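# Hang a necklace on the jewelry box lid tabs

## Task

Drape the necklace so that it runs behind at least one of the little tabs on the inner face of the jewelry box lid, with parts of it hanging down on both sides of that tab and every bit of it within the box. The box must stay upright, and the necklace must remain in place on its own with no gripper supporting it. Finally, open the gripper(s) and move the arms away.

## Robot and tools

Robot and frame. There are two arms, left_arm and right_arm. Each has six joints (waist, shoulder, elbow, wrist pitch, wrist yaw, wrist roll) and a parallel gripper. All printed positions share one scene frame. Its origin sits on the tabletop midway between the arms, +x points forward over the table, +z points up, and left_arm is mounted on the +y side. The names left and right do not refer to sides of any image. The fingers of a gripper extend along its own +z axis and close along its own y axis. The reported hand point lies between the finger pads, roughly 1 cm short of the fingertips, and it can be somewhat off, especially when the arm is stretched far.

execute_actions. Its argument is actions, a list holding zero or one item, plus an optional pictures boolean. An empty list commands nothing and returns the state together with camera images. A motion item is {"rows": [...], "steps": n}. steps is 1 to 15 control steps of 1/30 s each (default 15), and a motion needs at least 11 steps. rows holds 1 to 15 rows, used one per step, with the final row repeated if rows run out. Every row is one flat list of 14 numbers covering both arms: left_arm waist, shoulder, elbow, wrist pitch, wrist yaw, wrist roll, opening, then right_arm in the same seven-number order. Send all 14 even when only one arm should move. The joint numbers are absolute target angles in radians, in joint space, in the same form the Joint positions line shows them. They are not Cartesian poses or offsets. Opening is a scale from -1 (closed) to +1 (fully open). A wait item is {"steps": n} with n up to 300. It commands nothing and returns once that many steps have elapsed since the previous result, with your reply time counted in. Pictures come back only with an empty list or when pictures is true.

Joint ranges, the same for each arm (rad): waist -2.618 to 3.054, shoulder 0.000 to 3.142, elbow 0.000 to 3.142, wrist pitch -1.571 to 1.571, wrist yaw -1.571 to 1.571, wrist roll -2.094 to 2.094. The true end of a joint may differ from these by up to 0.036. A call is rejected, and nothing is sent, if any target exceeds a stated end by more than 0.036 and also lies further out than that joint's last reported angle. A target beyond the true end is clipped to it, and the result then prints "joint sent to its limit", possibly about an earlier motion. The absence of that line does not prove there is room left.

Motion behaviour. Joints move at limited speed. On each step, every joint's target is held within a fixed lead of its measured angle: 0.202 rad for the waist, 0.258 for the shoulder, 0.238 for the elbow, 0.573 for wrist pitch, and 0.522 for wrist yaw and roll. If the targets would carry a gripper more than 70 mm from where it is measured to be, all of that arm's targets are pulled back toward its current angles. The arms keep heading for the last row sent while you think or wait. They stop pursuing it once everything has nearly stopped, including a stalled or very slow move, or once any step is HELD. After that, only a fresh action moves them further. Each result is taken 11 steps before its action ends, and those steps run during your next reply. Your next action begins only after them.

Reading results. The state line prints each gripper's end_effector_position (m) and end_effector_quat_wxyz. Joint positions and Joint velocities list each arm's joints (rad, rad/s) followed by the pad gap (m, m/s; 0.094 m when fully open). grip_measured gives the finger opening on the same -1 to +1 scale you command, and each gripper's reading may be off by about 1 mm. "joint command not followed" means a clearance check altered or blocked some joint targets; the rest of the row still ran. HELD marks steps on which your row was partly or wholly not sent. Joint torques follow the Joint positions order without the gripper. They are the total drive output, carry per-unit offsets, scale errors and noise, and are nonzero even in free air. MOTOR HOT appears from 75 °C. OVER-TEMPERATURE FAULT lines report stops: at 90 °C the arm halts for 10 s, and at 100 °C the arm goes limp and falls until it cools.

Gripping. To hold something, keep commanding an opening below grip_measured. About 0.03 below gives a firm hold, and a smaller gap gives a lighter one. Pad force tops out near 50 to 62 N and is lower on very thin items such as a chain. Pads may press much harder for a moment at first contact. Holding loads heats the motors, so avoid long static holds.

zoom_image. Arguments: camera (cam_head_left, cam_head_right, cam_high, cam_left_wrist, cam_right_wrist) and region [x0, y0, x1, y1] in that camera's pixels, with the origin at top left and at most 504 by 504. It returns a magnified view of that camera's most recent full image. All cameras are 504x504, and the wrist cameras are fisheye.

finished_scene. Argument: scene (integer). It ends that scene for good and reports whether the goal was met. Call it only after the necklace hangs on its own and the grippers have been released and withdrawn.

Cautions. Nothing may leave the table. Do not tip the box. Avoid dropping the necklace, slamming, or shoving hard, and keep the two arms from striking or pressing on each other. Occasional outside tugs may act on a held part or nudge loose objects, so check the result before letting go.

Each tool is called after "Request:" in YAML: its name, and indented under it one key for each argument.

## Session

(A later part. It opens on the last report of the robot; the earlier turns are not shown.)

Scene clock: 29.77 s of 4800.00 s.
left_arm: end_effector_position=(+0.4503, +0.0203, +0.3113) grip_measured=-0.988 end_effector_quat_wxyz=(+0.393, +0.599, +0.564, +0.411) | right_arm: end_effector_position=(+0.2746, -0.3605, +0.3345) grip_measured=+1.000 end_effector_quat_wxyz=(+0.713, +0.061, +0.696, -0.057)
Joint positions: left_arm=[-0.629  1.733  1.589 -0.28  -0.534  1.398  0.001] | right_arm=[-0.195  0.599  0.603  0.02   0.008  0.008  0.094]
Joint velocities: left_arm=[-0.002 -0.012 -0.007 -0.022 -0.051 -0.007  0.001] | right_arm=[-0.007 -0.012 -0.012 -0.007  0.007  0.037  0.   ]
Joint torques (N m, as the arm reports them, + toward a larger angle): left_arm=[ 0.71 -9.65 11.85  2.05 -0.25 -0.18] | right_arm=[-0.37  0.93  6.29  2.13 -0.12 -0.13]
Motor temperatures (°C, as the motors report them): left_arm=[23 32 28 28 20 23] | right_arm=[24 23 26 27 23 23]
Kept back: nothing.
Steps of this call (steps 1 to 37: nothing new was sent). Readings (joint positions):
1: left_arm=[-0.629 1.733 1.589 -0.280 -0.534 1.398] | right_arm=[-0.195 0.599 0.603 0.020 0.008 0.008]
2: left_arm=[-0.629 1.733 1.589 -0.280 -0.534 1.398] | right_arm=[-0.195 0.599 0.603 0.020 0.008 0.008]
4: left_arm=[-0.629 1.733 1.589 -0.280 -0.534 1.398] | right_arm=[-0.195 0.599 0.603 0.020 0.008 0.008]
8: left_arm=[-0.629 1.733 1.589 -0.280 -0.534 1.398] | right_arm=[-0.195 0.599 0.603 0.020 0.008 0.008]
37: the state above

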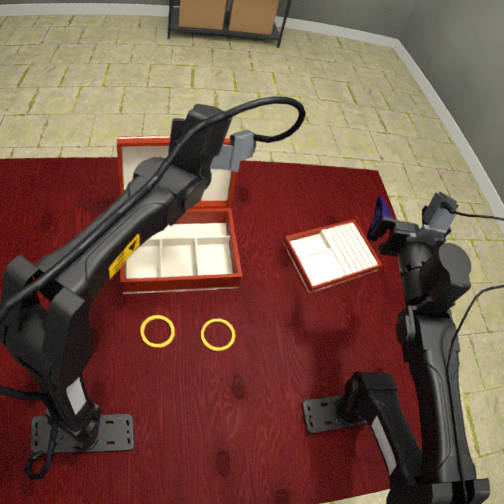

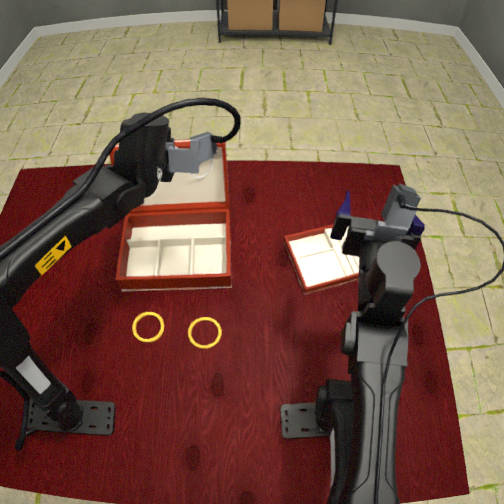

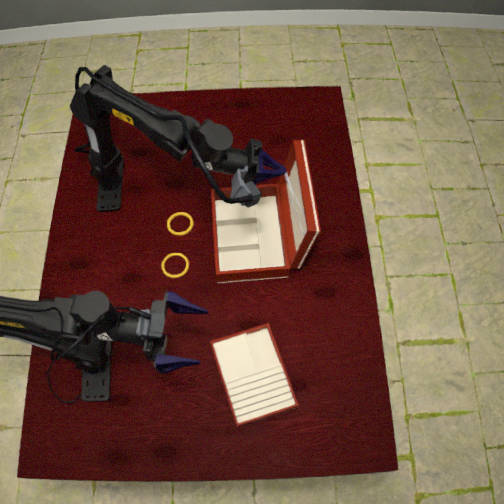

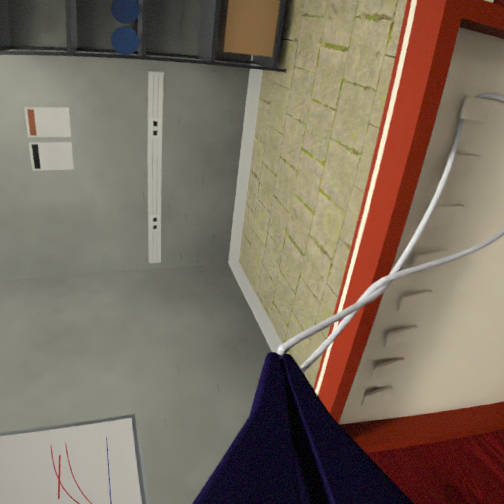

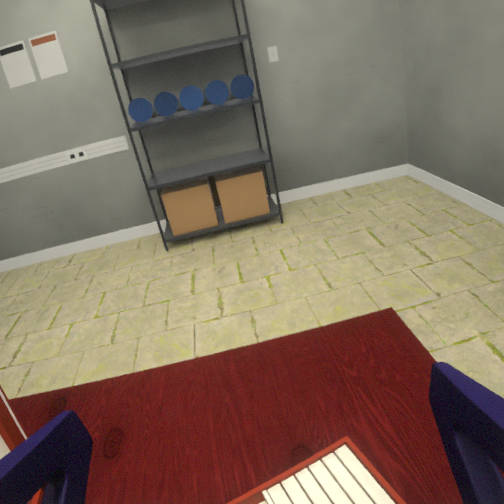

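Request:
execute_actions:
  actions:
    - {"rows":[[-0.63,1.71,1.54,-0.25,-0.545,1.39,-1,-0.2,0.6,0.6,0,0,0,1],[-0.64,1.695,1.47,-0.19,-0.545,1.39,-1,-0.2,0.6,0.6,0,0,0,1],[-0.65,1.69,1.42,-0.15,-0.545,1.39,-1,-0.2,0.6,0.6,0,0,0,1],[-0.65,1.69,1.42,-0.15,-0.545,1.39,-1,-0.2,0.6,0.6,0,0,0,1],[-0.66,1.68,1.36,-0.11,-0.545,1.39,-1,-0.2,0.6,0.6,0,0,0,1],[-0.66,1.68,1.36,-0.11,-0.545,1.39,-1,-0.2,0.6,0.6,0,0,0,1],[-0.67,1.67,1.31,-0.07,-0.545,1.39,-1,-0.2,0.6,0.6,0,0,0,1],[-0.67,1.67,1.31,-0.07,-0.545,1.39,-1,-0.2,0.6,0.6,0,0,0,1],[-0.68,1.66,1.255,-0.035,-0.545,1.39,-1,-0.2,0.6,0.6,0,0,0,1]],"steps":15}

Request:
execute_actions:
  actions:
    - {"steps":25}
  pictures: true

Scene clock: 32.90 s of 4800.00 s.
left_arm: end_effector_position=(+0.4453, +0.0226, +0.2983) grip_measured=-0.988 end_effector_quat_wxyz=(+0.397, +0.597, +0.563, +0.412) | right_arm: end_effector_position=(+0.2746, -0.3605, +0.3345) grip_measured=+1.000 end_effector_quat_wxyz=(+0.713, +0.061, +0.696, -0.057)
Joint positions: left_arm=[-0.631  1.705  1.496 -0.205 -0.536  1.398  0.001] | right_arm=[-0.195  0.599  0.603  0.02   0.008  0.008  0.094]
Joint velocities: left_arm=[-0.056 -0.227 -0.916  0.315 -0.051  0.037 -0.001] | right_arm=[-0.007  0.022 -0.012  0.066  0.051 -0.007  0.   ]
Joint torques (N m, as the arm reports them, + toward a larger angle): left_arm=[-1.08 -7.95  7.81  2.05 -0.18 -0.09] | right_arm=[-0.28  1.04  6.01  2.13 -0.11 -0.1 ]
Motor temperatures (°C, as the motors report them): left_arm=[23 33 29 29 20 23] | right_arm=[24 23 26 27 23 23]
Steps of this call (steps 1 to 90: nothing new was sent; steps 91 to 94: the first 4 steps of this action). Readings (joint positions):
91: left_arm=[-0.629 1.733 1.585 -0.274 -0.534 1.398] | right_arm=[-0.195 0.599 0.603 0.020 0.008 0.008]
92: left_arm=[-0.629 1.727 1.566 -0.252 -0.534 1.398] | right_arm=[-0.195 0.599 0.603 0.020 0.008 0.008]
94: the state above

Scene clock: 33.73 s of 4800.00 s.
left_arm: end_effector_position=(+0.4237, +0.0115, +0.2350) grip_measured=-0.988 end_effector_quat_wxyz=(+0.385, +0.623, +0.552, +0.399) | right_arm: end_effector_position=(+0.2746, -0.3605, +0.3345) grip_measured=+1.000 end_effector_quat_wxyz=(+0.713, +0.061, +0.696, -0.057)
Joint positions: left_arm=[-0.674  1.681  1.258 -0.043 -0.538  1.398  0.001] | right_arm=[-0.195  0.599  0.603  0.02   0.008  0.008  0.094]
Joint velocities: left_arm=[-0.027 -0.012 -0.002  0.007 -0.007  0.007 -0.001] | right_arm=[-0.002 -0.027 -0.002  0.081  0.037  0.081  0.   ]
Joint torques (N m, as the arm reports them, + toward a larger angle): left_arm=[-0.34 -9.25  8.91  2.06 -0.23 -0.1 ] | right_arm=[-0.44  1.02  6.05  2.07 -0.11 -0.13]
Motor temperatures (°C, as the motors report them): left_arm=[23 33 29 29 20 23] | right_arm=[24 23 26 27 23 23]
Kept back: nothing.
Steps of this call (steps 1 to 11: the last 11 steps of your previous action; steps 12 to 25: the robot went on to your last target). Readings (joint positions):
1: left_arm=[-0.635 1.698 1.461 -0.186 -0.537 1.398] | right_arm=[-0.195 0.599 0.603 0.020 0.008 0.008]
2: left_arm=[-0.638 1.693 1.427 -0.169 -0.537 1.398] | right_arm=[-0.195 0.599 0.603 0.020 0.008 0.008]
4: left_arm=[-0.649 1.692 1.365 -0.137 -0.538 1.398] | right_arm=[-0.195 0.599 0.603 0.020 0.008 0.008]
8: left_arm=[-0.671 1.690 1.268 -0.099 -0.538 1.398] | right_arm=[-0.195 0.599 0.603 0.020 0.008 0.008]
25: the state above

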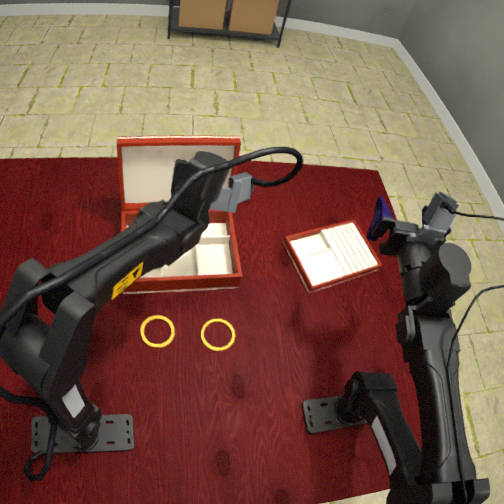

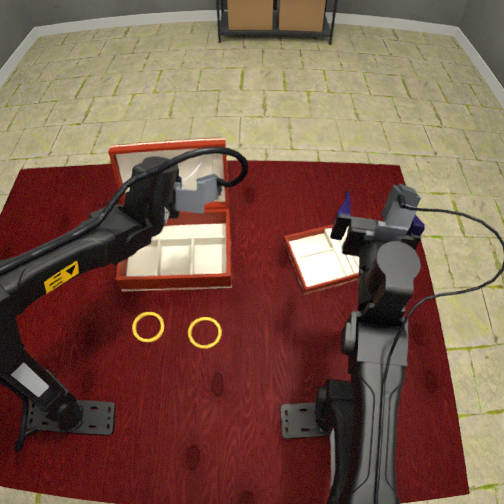

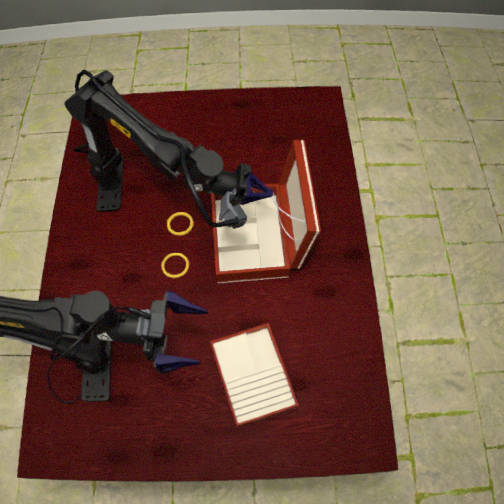

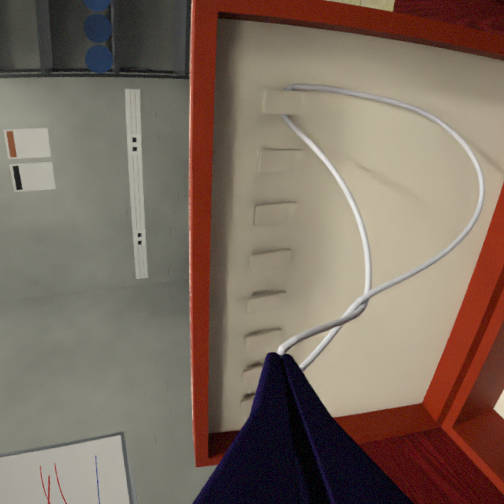

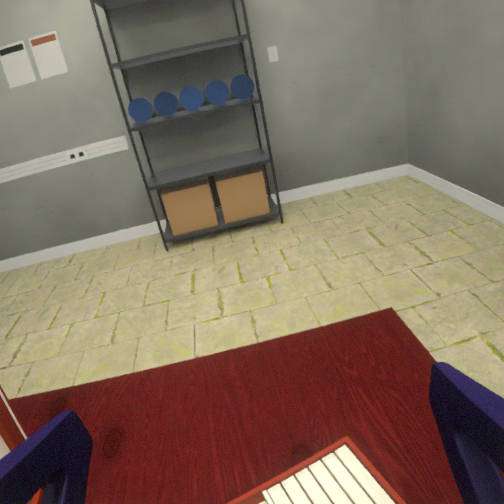

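Request:
execute_actions:
  actions:
    - {"rows":[[-0.69,1.70,1.26,-0.01,-0.56,1.37,-1,-0.2,0.6,0.6,0,0,0,1],[-0.70,1.73,1.26,0.02,-0.57,1.37,-1,-0.2,0.6,0.6,0,0,0,1],[-0.71,1.76,1.26,0.05,-0.59,1.36,-1,-0.2,0.6,0.6,0,0,0,1],[-0.72,1.79,1.26,0.08,-0.60,1.35,-1,-0.2,0.6,0.6,0,0,0,1],[-0.73,1.82,1.26,0.11,-0.62,1.34,-1,-0.2,0.6,0.6,0,0,0,1],[-0.745,1.85,1.26,0.14,-0.63,1.33,-1,-0.2,0.6,0.6,0,0,0,1],[-0.76,1.875,1.26,0.17,-0.65,1.33,-1,-0.2,0.6,0.6,0,0,0,1],[-0.765,1.89,1.26,0.19,-0.66,1.33,-1,-0.2,0.6,0.6,0,0,0,1]],"steps":15}

Request:
execute_actions:
  actions:
    - {"steps":25}
  pictures: true

Scene clock: 34.80 s of 4800.00 s.
left_arm: end_effector_position=(+0.4283, +0.0053, +0.2335) grip_measured=-0.988 end_effector_quat_wxyz=(+0.394, +0.610, +0.555, +0.405) | right_arm: end_effector_position=(+0.2746, -0.3605, +0.3345) grip_measured=+1.000 end_effector_quat_wxyz=(+0.713, +0.061, +0.696, -0.057)
Joint positions: left_arm=[-0.686  1.708  1.258  0.01  -0.562  1.387  0.001] | right_arm=[-0.195  0.599  0.603  0.02   0.008  0.008  0.094]
Joint velocities: left_arm=[-0.183  0.501 -0.012  0.711 -0.344 -0.183 -0.001] | right_arm=[-0.002 -0.012  0.007 -0.022 -0.11  -0.007  0.   ]
Joint torques (N m, as the arm reports them, + toward a larger angle): left_arm=[-1.63 -4.08  9.3   1.65 -0.05 -0.16] | right_arm=[-0.35  0.9   6.17  2.14 -0.11 -0.11]
Motor temperatures (°C, as the motors report them): left_arm=[23 33 29 29 20 23] | right_arm=[24 23 26 27 23 23]
Steps of this call (steps 1 to 28: the robot went on to your last target; steps 29 to 32: the first 4 steps of this action). Readings (joint positions):
29: left_arm=[-0.675 1.681 1.258 -0.040 -0.539 1.396] | right_arm=[-0.195 0.599 0.603 0.020 0.008 0.008]
30: left_arm=[-0.676 1.684 1.258 -0.032 -0.544 1.395] | right_arm=[-0.195 0.599 0.603 0.020 0.008 0.008]
32: the state above

Scene clock: 35.63 s of 4800.00 s.
left_arm: end_effector_position=(+0.4360, -0.0384, +0.1716) grip_measured=-0.988 end_effector_quat_wxyz=(+0.389, +0.609, +0.556, +0.411) | right_arm: end_effector_position=(+0.2746, -0.3605, +0.3345) grip_measured=+1.000 end_effector_quat_wxyz=(+0.713, +0.061, +0.696, -0.057)
Joint positions: left_arm=[-0.767  1.908  1.258  0.182 -0.648  1.348  0.001] | right_arm=[-0.195  0.599  0.603  0.02   0.008  0.008  0.094]
Joint velocities: left_arm=[-0.012  0.002  0.002  0.095  0.022  0.007  0.001] | right_arm=[-0.007  0.002  0.002  0.022 -0.051 -0.066  0.   ]
Joint torques (N m, as the arm reports them, + toward a larger angle): left_arm=[  0.18 -10.69   8.89   2.03  -0.29  -0.17] | right_arm=[-0.34  1.07  6.21  2.07 -0.12 -0.08]
Motor temperatures (°C, as the motors report them): left_arm=[23 34 29 29 20 23] | right_arm=[24 23 26 27 23 23]
Kept back: nothing.
Steps of this call (steps 1 to 11: the last 11 steps of your previous action; steps 12 to 25: the robot went on to your last target). Readings (joint positions):
1: left_arm=[-0.694 1.729 1.258 0.036 -0.573 1.381] | right_arm=[-0.195 0.599 0.603 0.020 0.008 0.008]
2: left_arm=[-0.704 1.756 1.258 0.062 -0.584 1.374] | right_arm=[-0.195 0.599 0.603 0.020 0.008 0.008]
4: left_arm=[-0.729 1.821 1.258 0.109 -0.606 1.364] | right_arm=[-0.195 0.599 0.603 0.020 0.008 0.008]
8: left_arm=[-0.765 1.905 1.258 0.132 -0.623 1.355] | right_arm=[-0.195 0.599 0.603 0.020 0.008 0.008]
25: the state above

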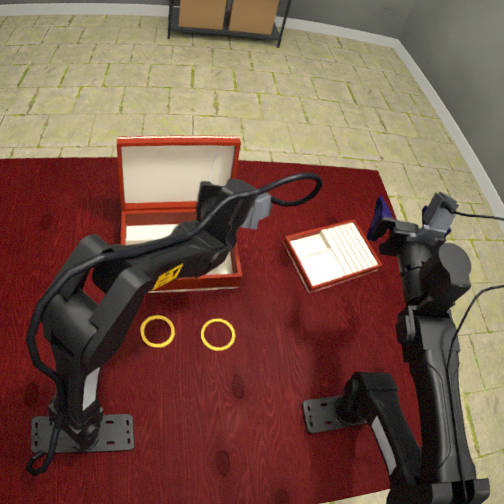

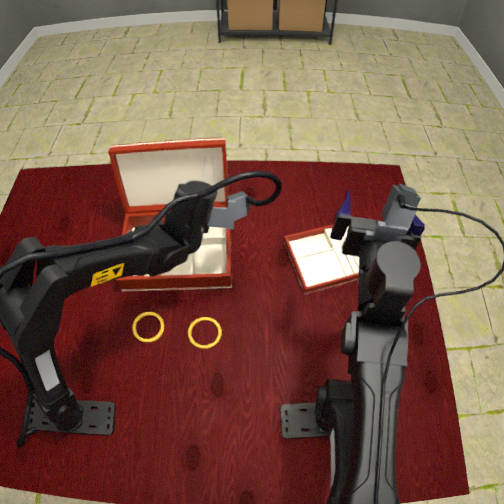

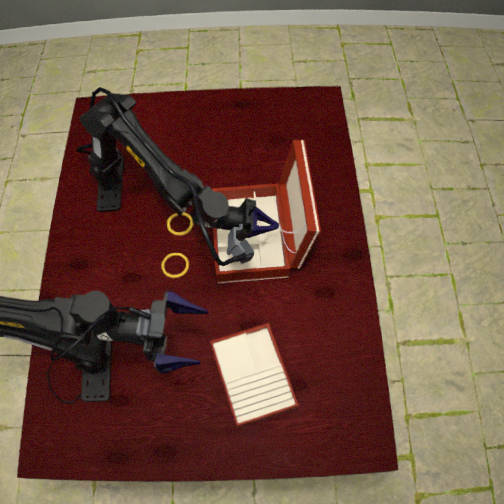

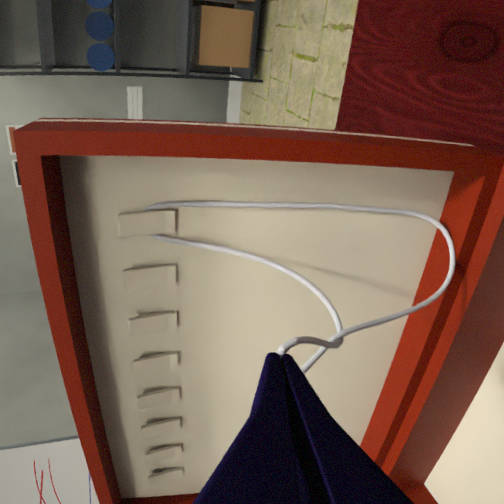

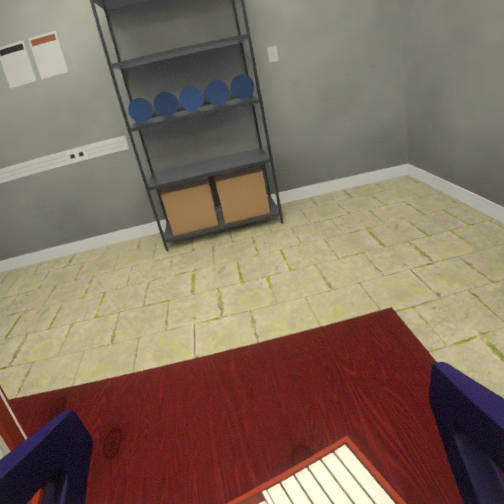

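Request:
execute_actions:
  actions:
    - {"rows":[[-0.765,1.89,1.26,0.17,-0.66,1.33,-0.8,-0.2,0.6,0.6,0,0,0,1],[-0.765,1.89,1.26,0.15,-0.66,1.33,-0.6,-0.2,0.6,0.6,0,0,0,1],[-0.765,1.89,1.26,0.12,-0.66,1.33,-0.5,-0.2,0.6,0.6,0,0,0,1],[-0.765,1.88,1.25,0.10,-0.66,1.33,-0.5,-0.2,0.6,0.6,0,0,0,1],[-0.765,1.87,1.23,0.09,-0.66,1.33,-0.5,-0.2,0.6,0.6,0,0,0,1],[-0.765,1.86,1.21,0.08,-0.66,1.33,-0.5,-0.2,0.6,0.6,0,0,0,1],[-0.765,1.85,1.19,0.07,-0.66,1.33,-0.5,-0.2,0.6,0.6,0,0,0,1],[-0.765,1.84,1.17,0.07,-0.66,1.33,-0.5,-0.2,0.6,0.6,0,0,0,1]],"steps":15}

Request:
execute_actions:
  actions:
    - {"steps":20}
  pictures: true

Scene clock: 36.37 s of 4800.00 s.
left_arm: end_effector_position=(+0.4350, -0.0373, +0.1696) grip_measured=-0.517 end_effector_quat_wxyz=(+0.384, +0.612, +0.556, +0.410) | right_arm: end_effector_position=(+0.2746, -0.3605, +0.3345) grip_measured=+1.000 end_effector_quat_wxyz=(+0.713, +0.061, +0.696, -0.057)
Joint positions: left_arm=[-0.767  1.906  1.258  0.168 -0.649  1.347  0.023] | right_arm=[-0.195  0.599  0.603  0.02   0.008  0.008  0.094]
Joint velocities: left_arm=[ 0.002 -0.017  0.007 -0.286  0.022 -0.022  0.033] | right_arm=[-0.002  0.012 -0.012 -0.022 -0.066  0.037  0.   ]
Joint torques (N m, as the arm reports them, + toward a larger angle): left_arm=[  0.18 -11.15   8.07   1.76  -0.31  -0.18] | right_arm=[-0.48  1.09  6.41  2.14 -0.11 -0.07]
Motor temperatures (°C, as the motors report them): left_arm=[23 34 29 29 20 23] | right_arm=[24 23 26 27 23 23]
Steps of this call (steps 1 to 18: the robot went on to your last target; steps 19 to 22: the first 4 steps of this action). Readings (joint positions):
19: left_arm=[-0.767 1.908 1.258 0.183 -0.648 1.347] | right_arm=[-0.195 0.599 0.603 0.020 0.008 0.008]
20: left_arm=[-0.767 1.908 1.258 0.181 -0.648 1.347] | right_arm=[-0.195 0.599 0.603 0.020 0.008 0.008]
22: the state above

Scene clock: 37.03 s of 4800.00 s.
left_arm: end_effector_position=(+0.4162, -0.0205, +0.1503) grip_measured=-0.502 end_effector_quat_wxyz=(+0.342, +0.639, +0.556, +0.406) | right_arm: end_effector_position=(+0.2746, -0.3605, +0.3345) grip_measured=+1.000 end_effector_quat_wxyz=(+0.713, +0.061, +0.696, -0.057)
Joint positions: left_arm=[-0.767  1.858  1.188  0.09  -0.65   1.347  0.023] | right_arm=[-0.195  0.599  0.603  0.02   0.008  0.008  0.094]
Joint velocities: left_arm=[ 0.002 -0.027  0.007 -0.066 -0.007 -0.051  0.   ] | right_arm=[-0.007  0.007 -0.002  0.037  0.007 -0.007  0.   ]
Joint torques (N m, as the arm reports them, + toward a larger angle): left_arm=[  0.13 -10.2    7.03   1.71  -0.34  -0.19] | right_arm=[-0.47  1.03  6.12  2.12 -0.1  -0.07]
Motor temperatures (°C, as the motors report them): left_arm=[23 34 29 29 20 23] | right_arm=[24 23 26 27 23 23]
Kept back: nothing.
Steps of this call (steps 1 to 11: the last 11 steps of your previous action; steps 12 to 20: the robot went on to your last target). Readings (joint positions):
1: left_arm=[-0.767 1.904 1.258 0.156 -0.649 1.347] | right_arm=[-0.195 0.599 0.603 0.020 0.008 0.008]
2: left_arm=[-0.767 1.900 1.253 0.147 -0.649 1.347] | right_arm=[-0.195 0.599 0.603 0.020 0.008 0.008]
4: left_arm=[-0.767 1.880 1.226 0.131 -0.649 1.347] | right_arm=[-0.195 0.599 0.603 0.020 0.008 0.008]
8: left_arm=[-0.767 1.858 1.191 0.102 -0.650 1.347] | right_arm=[-0.195 0.599 0.603 0.020 0.008 0.008]
20: the state above

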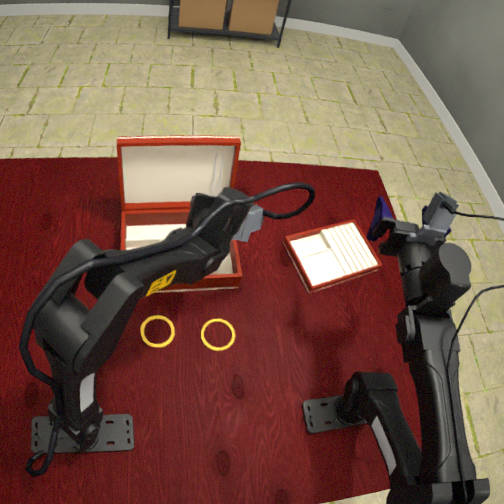

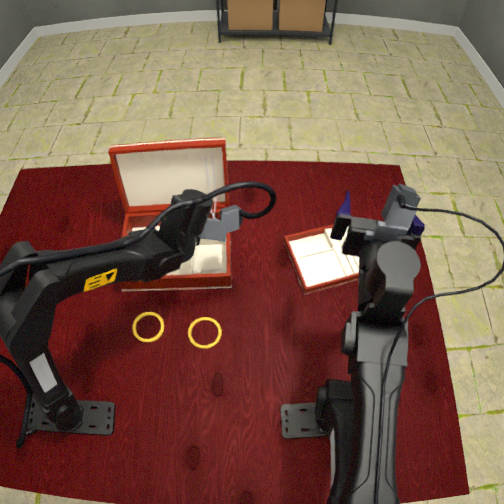

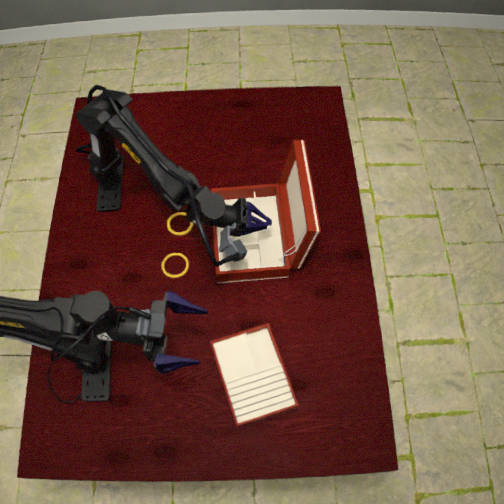

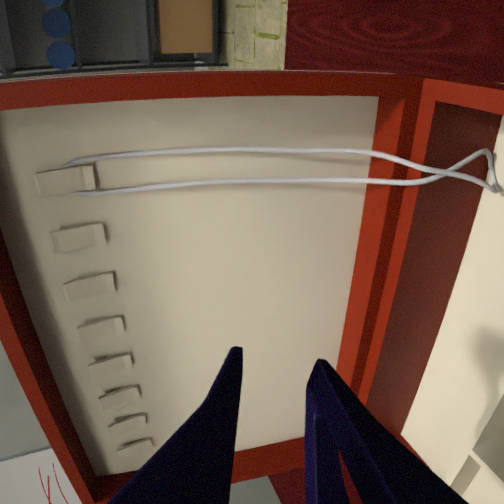

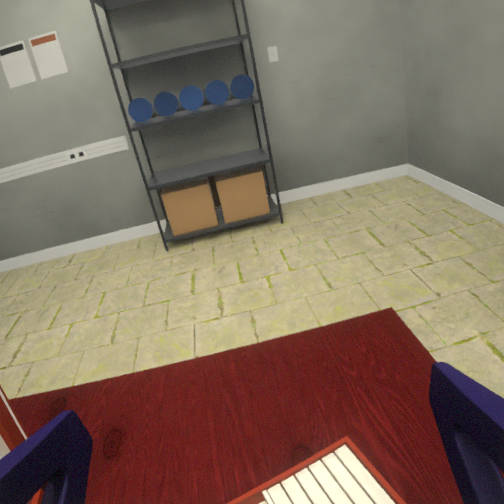

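Released and hanging inside. Lift and retract.

Request:
execute_actions:
  actions:
    - {"rows":[[-0.75,1.78,1.17,0.0,-0.66,1.33,-0.5,-0.2,0.6,0.6,0,0,0,1],[-0.72,1.68,1.17,-0.05,-0.66,1.33,-0.5,-0.2,0.6,0.6,0,0,0,1],[-0.68,1.58,1.17,-0.1,-0.66,1.33,-0.5,-0.2,0.6,0.6,0,0,0,1],[-0.62,1.48,1.15,-0.15,-0.6,1.3,-0.5,-0.2,0.6,0.6,0,0,0,1],[-0.55,1.38,1.1,-0.2,-0.55,1.2,-0.5,-0.2,0.6,0.6,0,0,0,1],[-0.45,1.28,1.05,-0.2,-0.5,1.1,-0.3,-0.2,0.6,0.6,0,0,0,1],[-0.35,1.18,1.0,-0.2,-0.4,1.0,0,-0.2,0.6,0.6,0,0,0,1],[-0.25,1.08,0.95,-0.2,-0.3,0.8,0.3,-0.2,0.6,0.6,0,0,0,1],[-0.1,0.98,0.9,-0.2,-0.2,0.6,0.6,-0.2,0.6,0.6,0,0,0,1],[0.05,0.9,0.85,-0.2,-0.1,0.4,1,-0.2,0.6,0.6,0,0,0,1]],"steps":15}

Request:
execute_actions:
  actions:
    - {"steps":30}
  pictures: true

Request:
zoom_image:
  camera: "cam_head_left"
  region: [100, 110, 280, 310]

Scene clock: 38.07 s of 4800.00 s.
left_arm: end_effector_position=(+0.4059, +0.0022, +0.1712) grip_measured=-0.502 end_effector_quat_wxyz=(+0.333, +0.639, +0.563, +0.404) | right_arm: end_effector_position=(+0.2746, -0.3605, +0.3345) grip_measured=+1.000 end_effector_quat_wxyz=(+0.713, +0.061, +0.696, -0.057)
Joint positions: left_arm=[-0.742  1.755  1.164 -0.007 -0.639  1.345  0.023] | right_arm=[-0.195  0.599  0.603  0.02   0.008  0.008  0.094]
Joint velocities: left_arm=[ 0.481 -1.321 -0.188 -0.799  0.359 -0.051 -0.001] | right_arm=[-0.017 -0.012 -0.002  0.051 -0.066 -0.051  0.   ]
Joint torques (N m, as the arm reports them, + toward a larger angle): left_arm=[  3.67 -11.95   9.21   2.17  -0.54  -0.22] | right_arm=[-0.45  0.96  6.11  2.08 -0.1  -0.12]
Motor temperatures (°C, as the motors report them): left_arm=[23 35 29 29 20 23] | right_arm=[24 23 26 27 23 23]
Steps of this call (steps 1 to 15: the robot went on to your last target; steps 16 to 27: nothing new was sent; steps 28 to 31: the first 4 steps of this action). Readings (joint positions):
28: left_arm=[-0.767 1.853 1.188 0.081 -0.650 1.346] | right_arm=[-0.195 0.599 0.603 0.020 0.008 0.008]
29: left_arm=[-0.763 1.832 1.183 0.055 -0.648 1.346] | right_arm=[-0.195 0.599 0.603 0.020 0.008 0.008]
31: the state above

Scene clock: 39.07 s of 4800.00 s.
left_arm: end_effector_position=(+0.3071, +0.2835, +0.3276) grip_measured=+1.000 end_effector_quat_wxyz=(+0.599, +0.087, +0.770, +0.202) | right_arm: end_effector_position=(+0.2746, -0.3605, +0.3345) grip_measured=+1.000 end_effector_quat_wxyz=(+0.713, +0.061, +0.696, -0.057)
Joint positions: left_arm=[ 0.053  0.89   0.864 -0.177 -0.112  0.415  0.094] | right_arm=[-0.195  0.599  0.603  0.02   0.008  0.008  0.094]
Joint velocities: left_arm=[-0.007 -0.012  0.012 -0.051  0.007 -0.081  0.   ] | right_arm=[ 0.007 -0.002 -0.007  0.007  0.037  0.022  0.   ]
Joint torques (N m, as the arm reports them, + toward a larger angle): left_arm=[-0.18 -0.36  7.98  1.98  0.15 -0.13] | right_arm=[-0.48  1.03  6.23  2.11 -0.1  -0.07]
Motor temperatures (°C, as the motors report them): left_arm=[23 34 29 29 20 23] | right_arm=[24 23 26 27 23 23]
Kept back: nothing.
Steps of this call (steps 1 to 11: the last 11 steps of your previous action; steps 12 to 30: the robot went on to your last target). Readings (joint positions):
1: left_arm=[-0.718 1.707 1.156 -0.030 -0.624 1.334] | right_arm=[-0.195 0.599 0.603 0.020 0.008 0.008]
2: left_arm=[-0.684 1.653 1.145 -0.045 -0.606 1.310] | right_arm=[-0.195 0.599 0.603 0.020 0.008 0.008]
4: left_arm=[-0.587 1.526 1.092 -0.062 -0.536 1.208] | right_arm=[-0.195 0.599 0.603 0.020 0.008 0.008]
8: left_arm=[-0.308 1.203 0.912 -0.114 -0.313 0.852] | right_arm=[-0.195 0.599 0.603 0.020 0.008 0.008]
30: the state above

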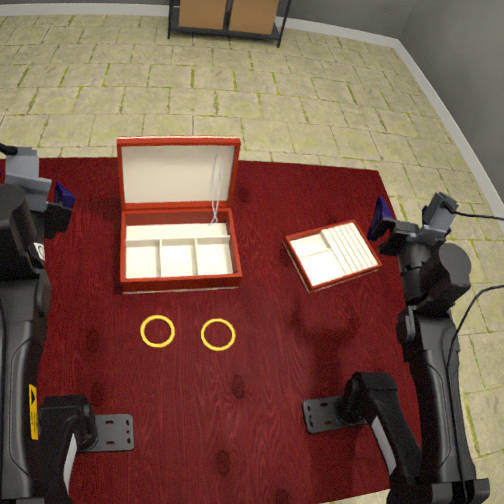

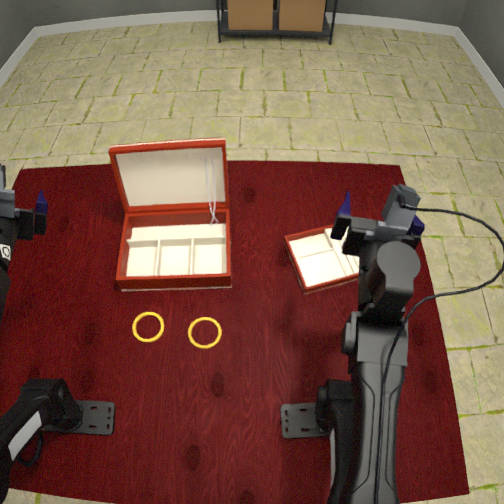

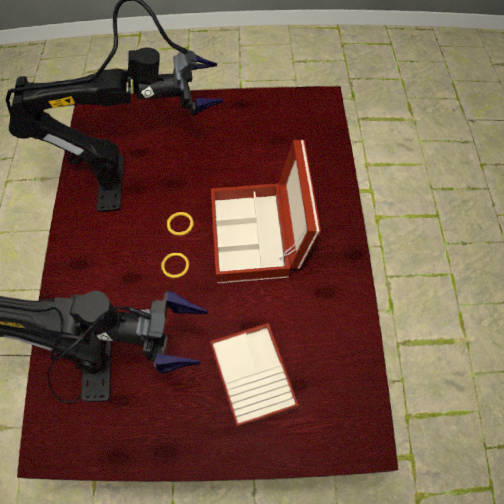

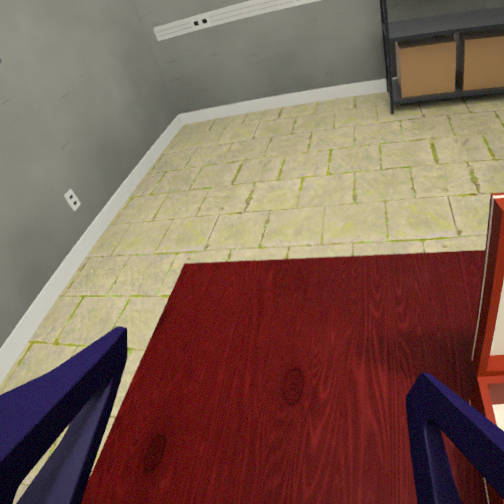

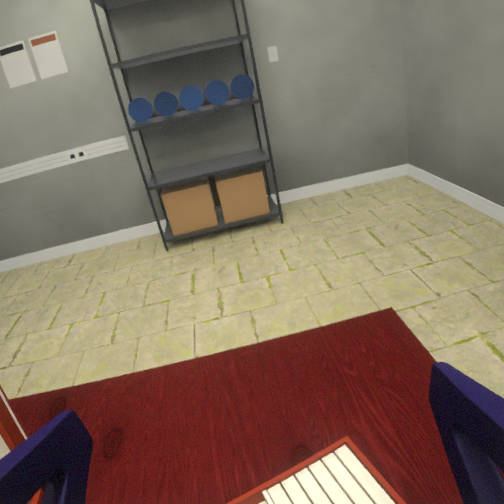

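Region (100, 110, 280, 310) of cam_head_left's 504x504 image, scaled by 2.520, with more detail than that image has; it fills the left 454 columns of this view, and the rest is white.

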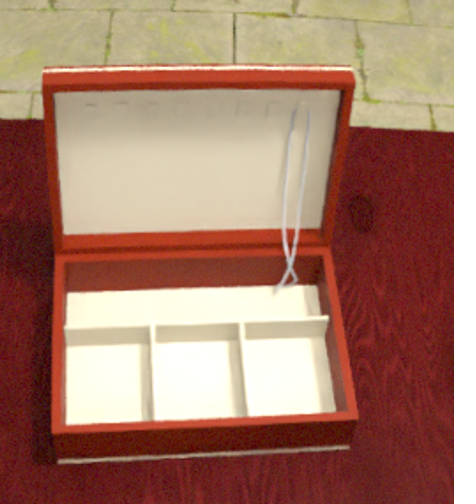

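Request:
finished_scene:
  scene: 2

The scene is finished: the task was done.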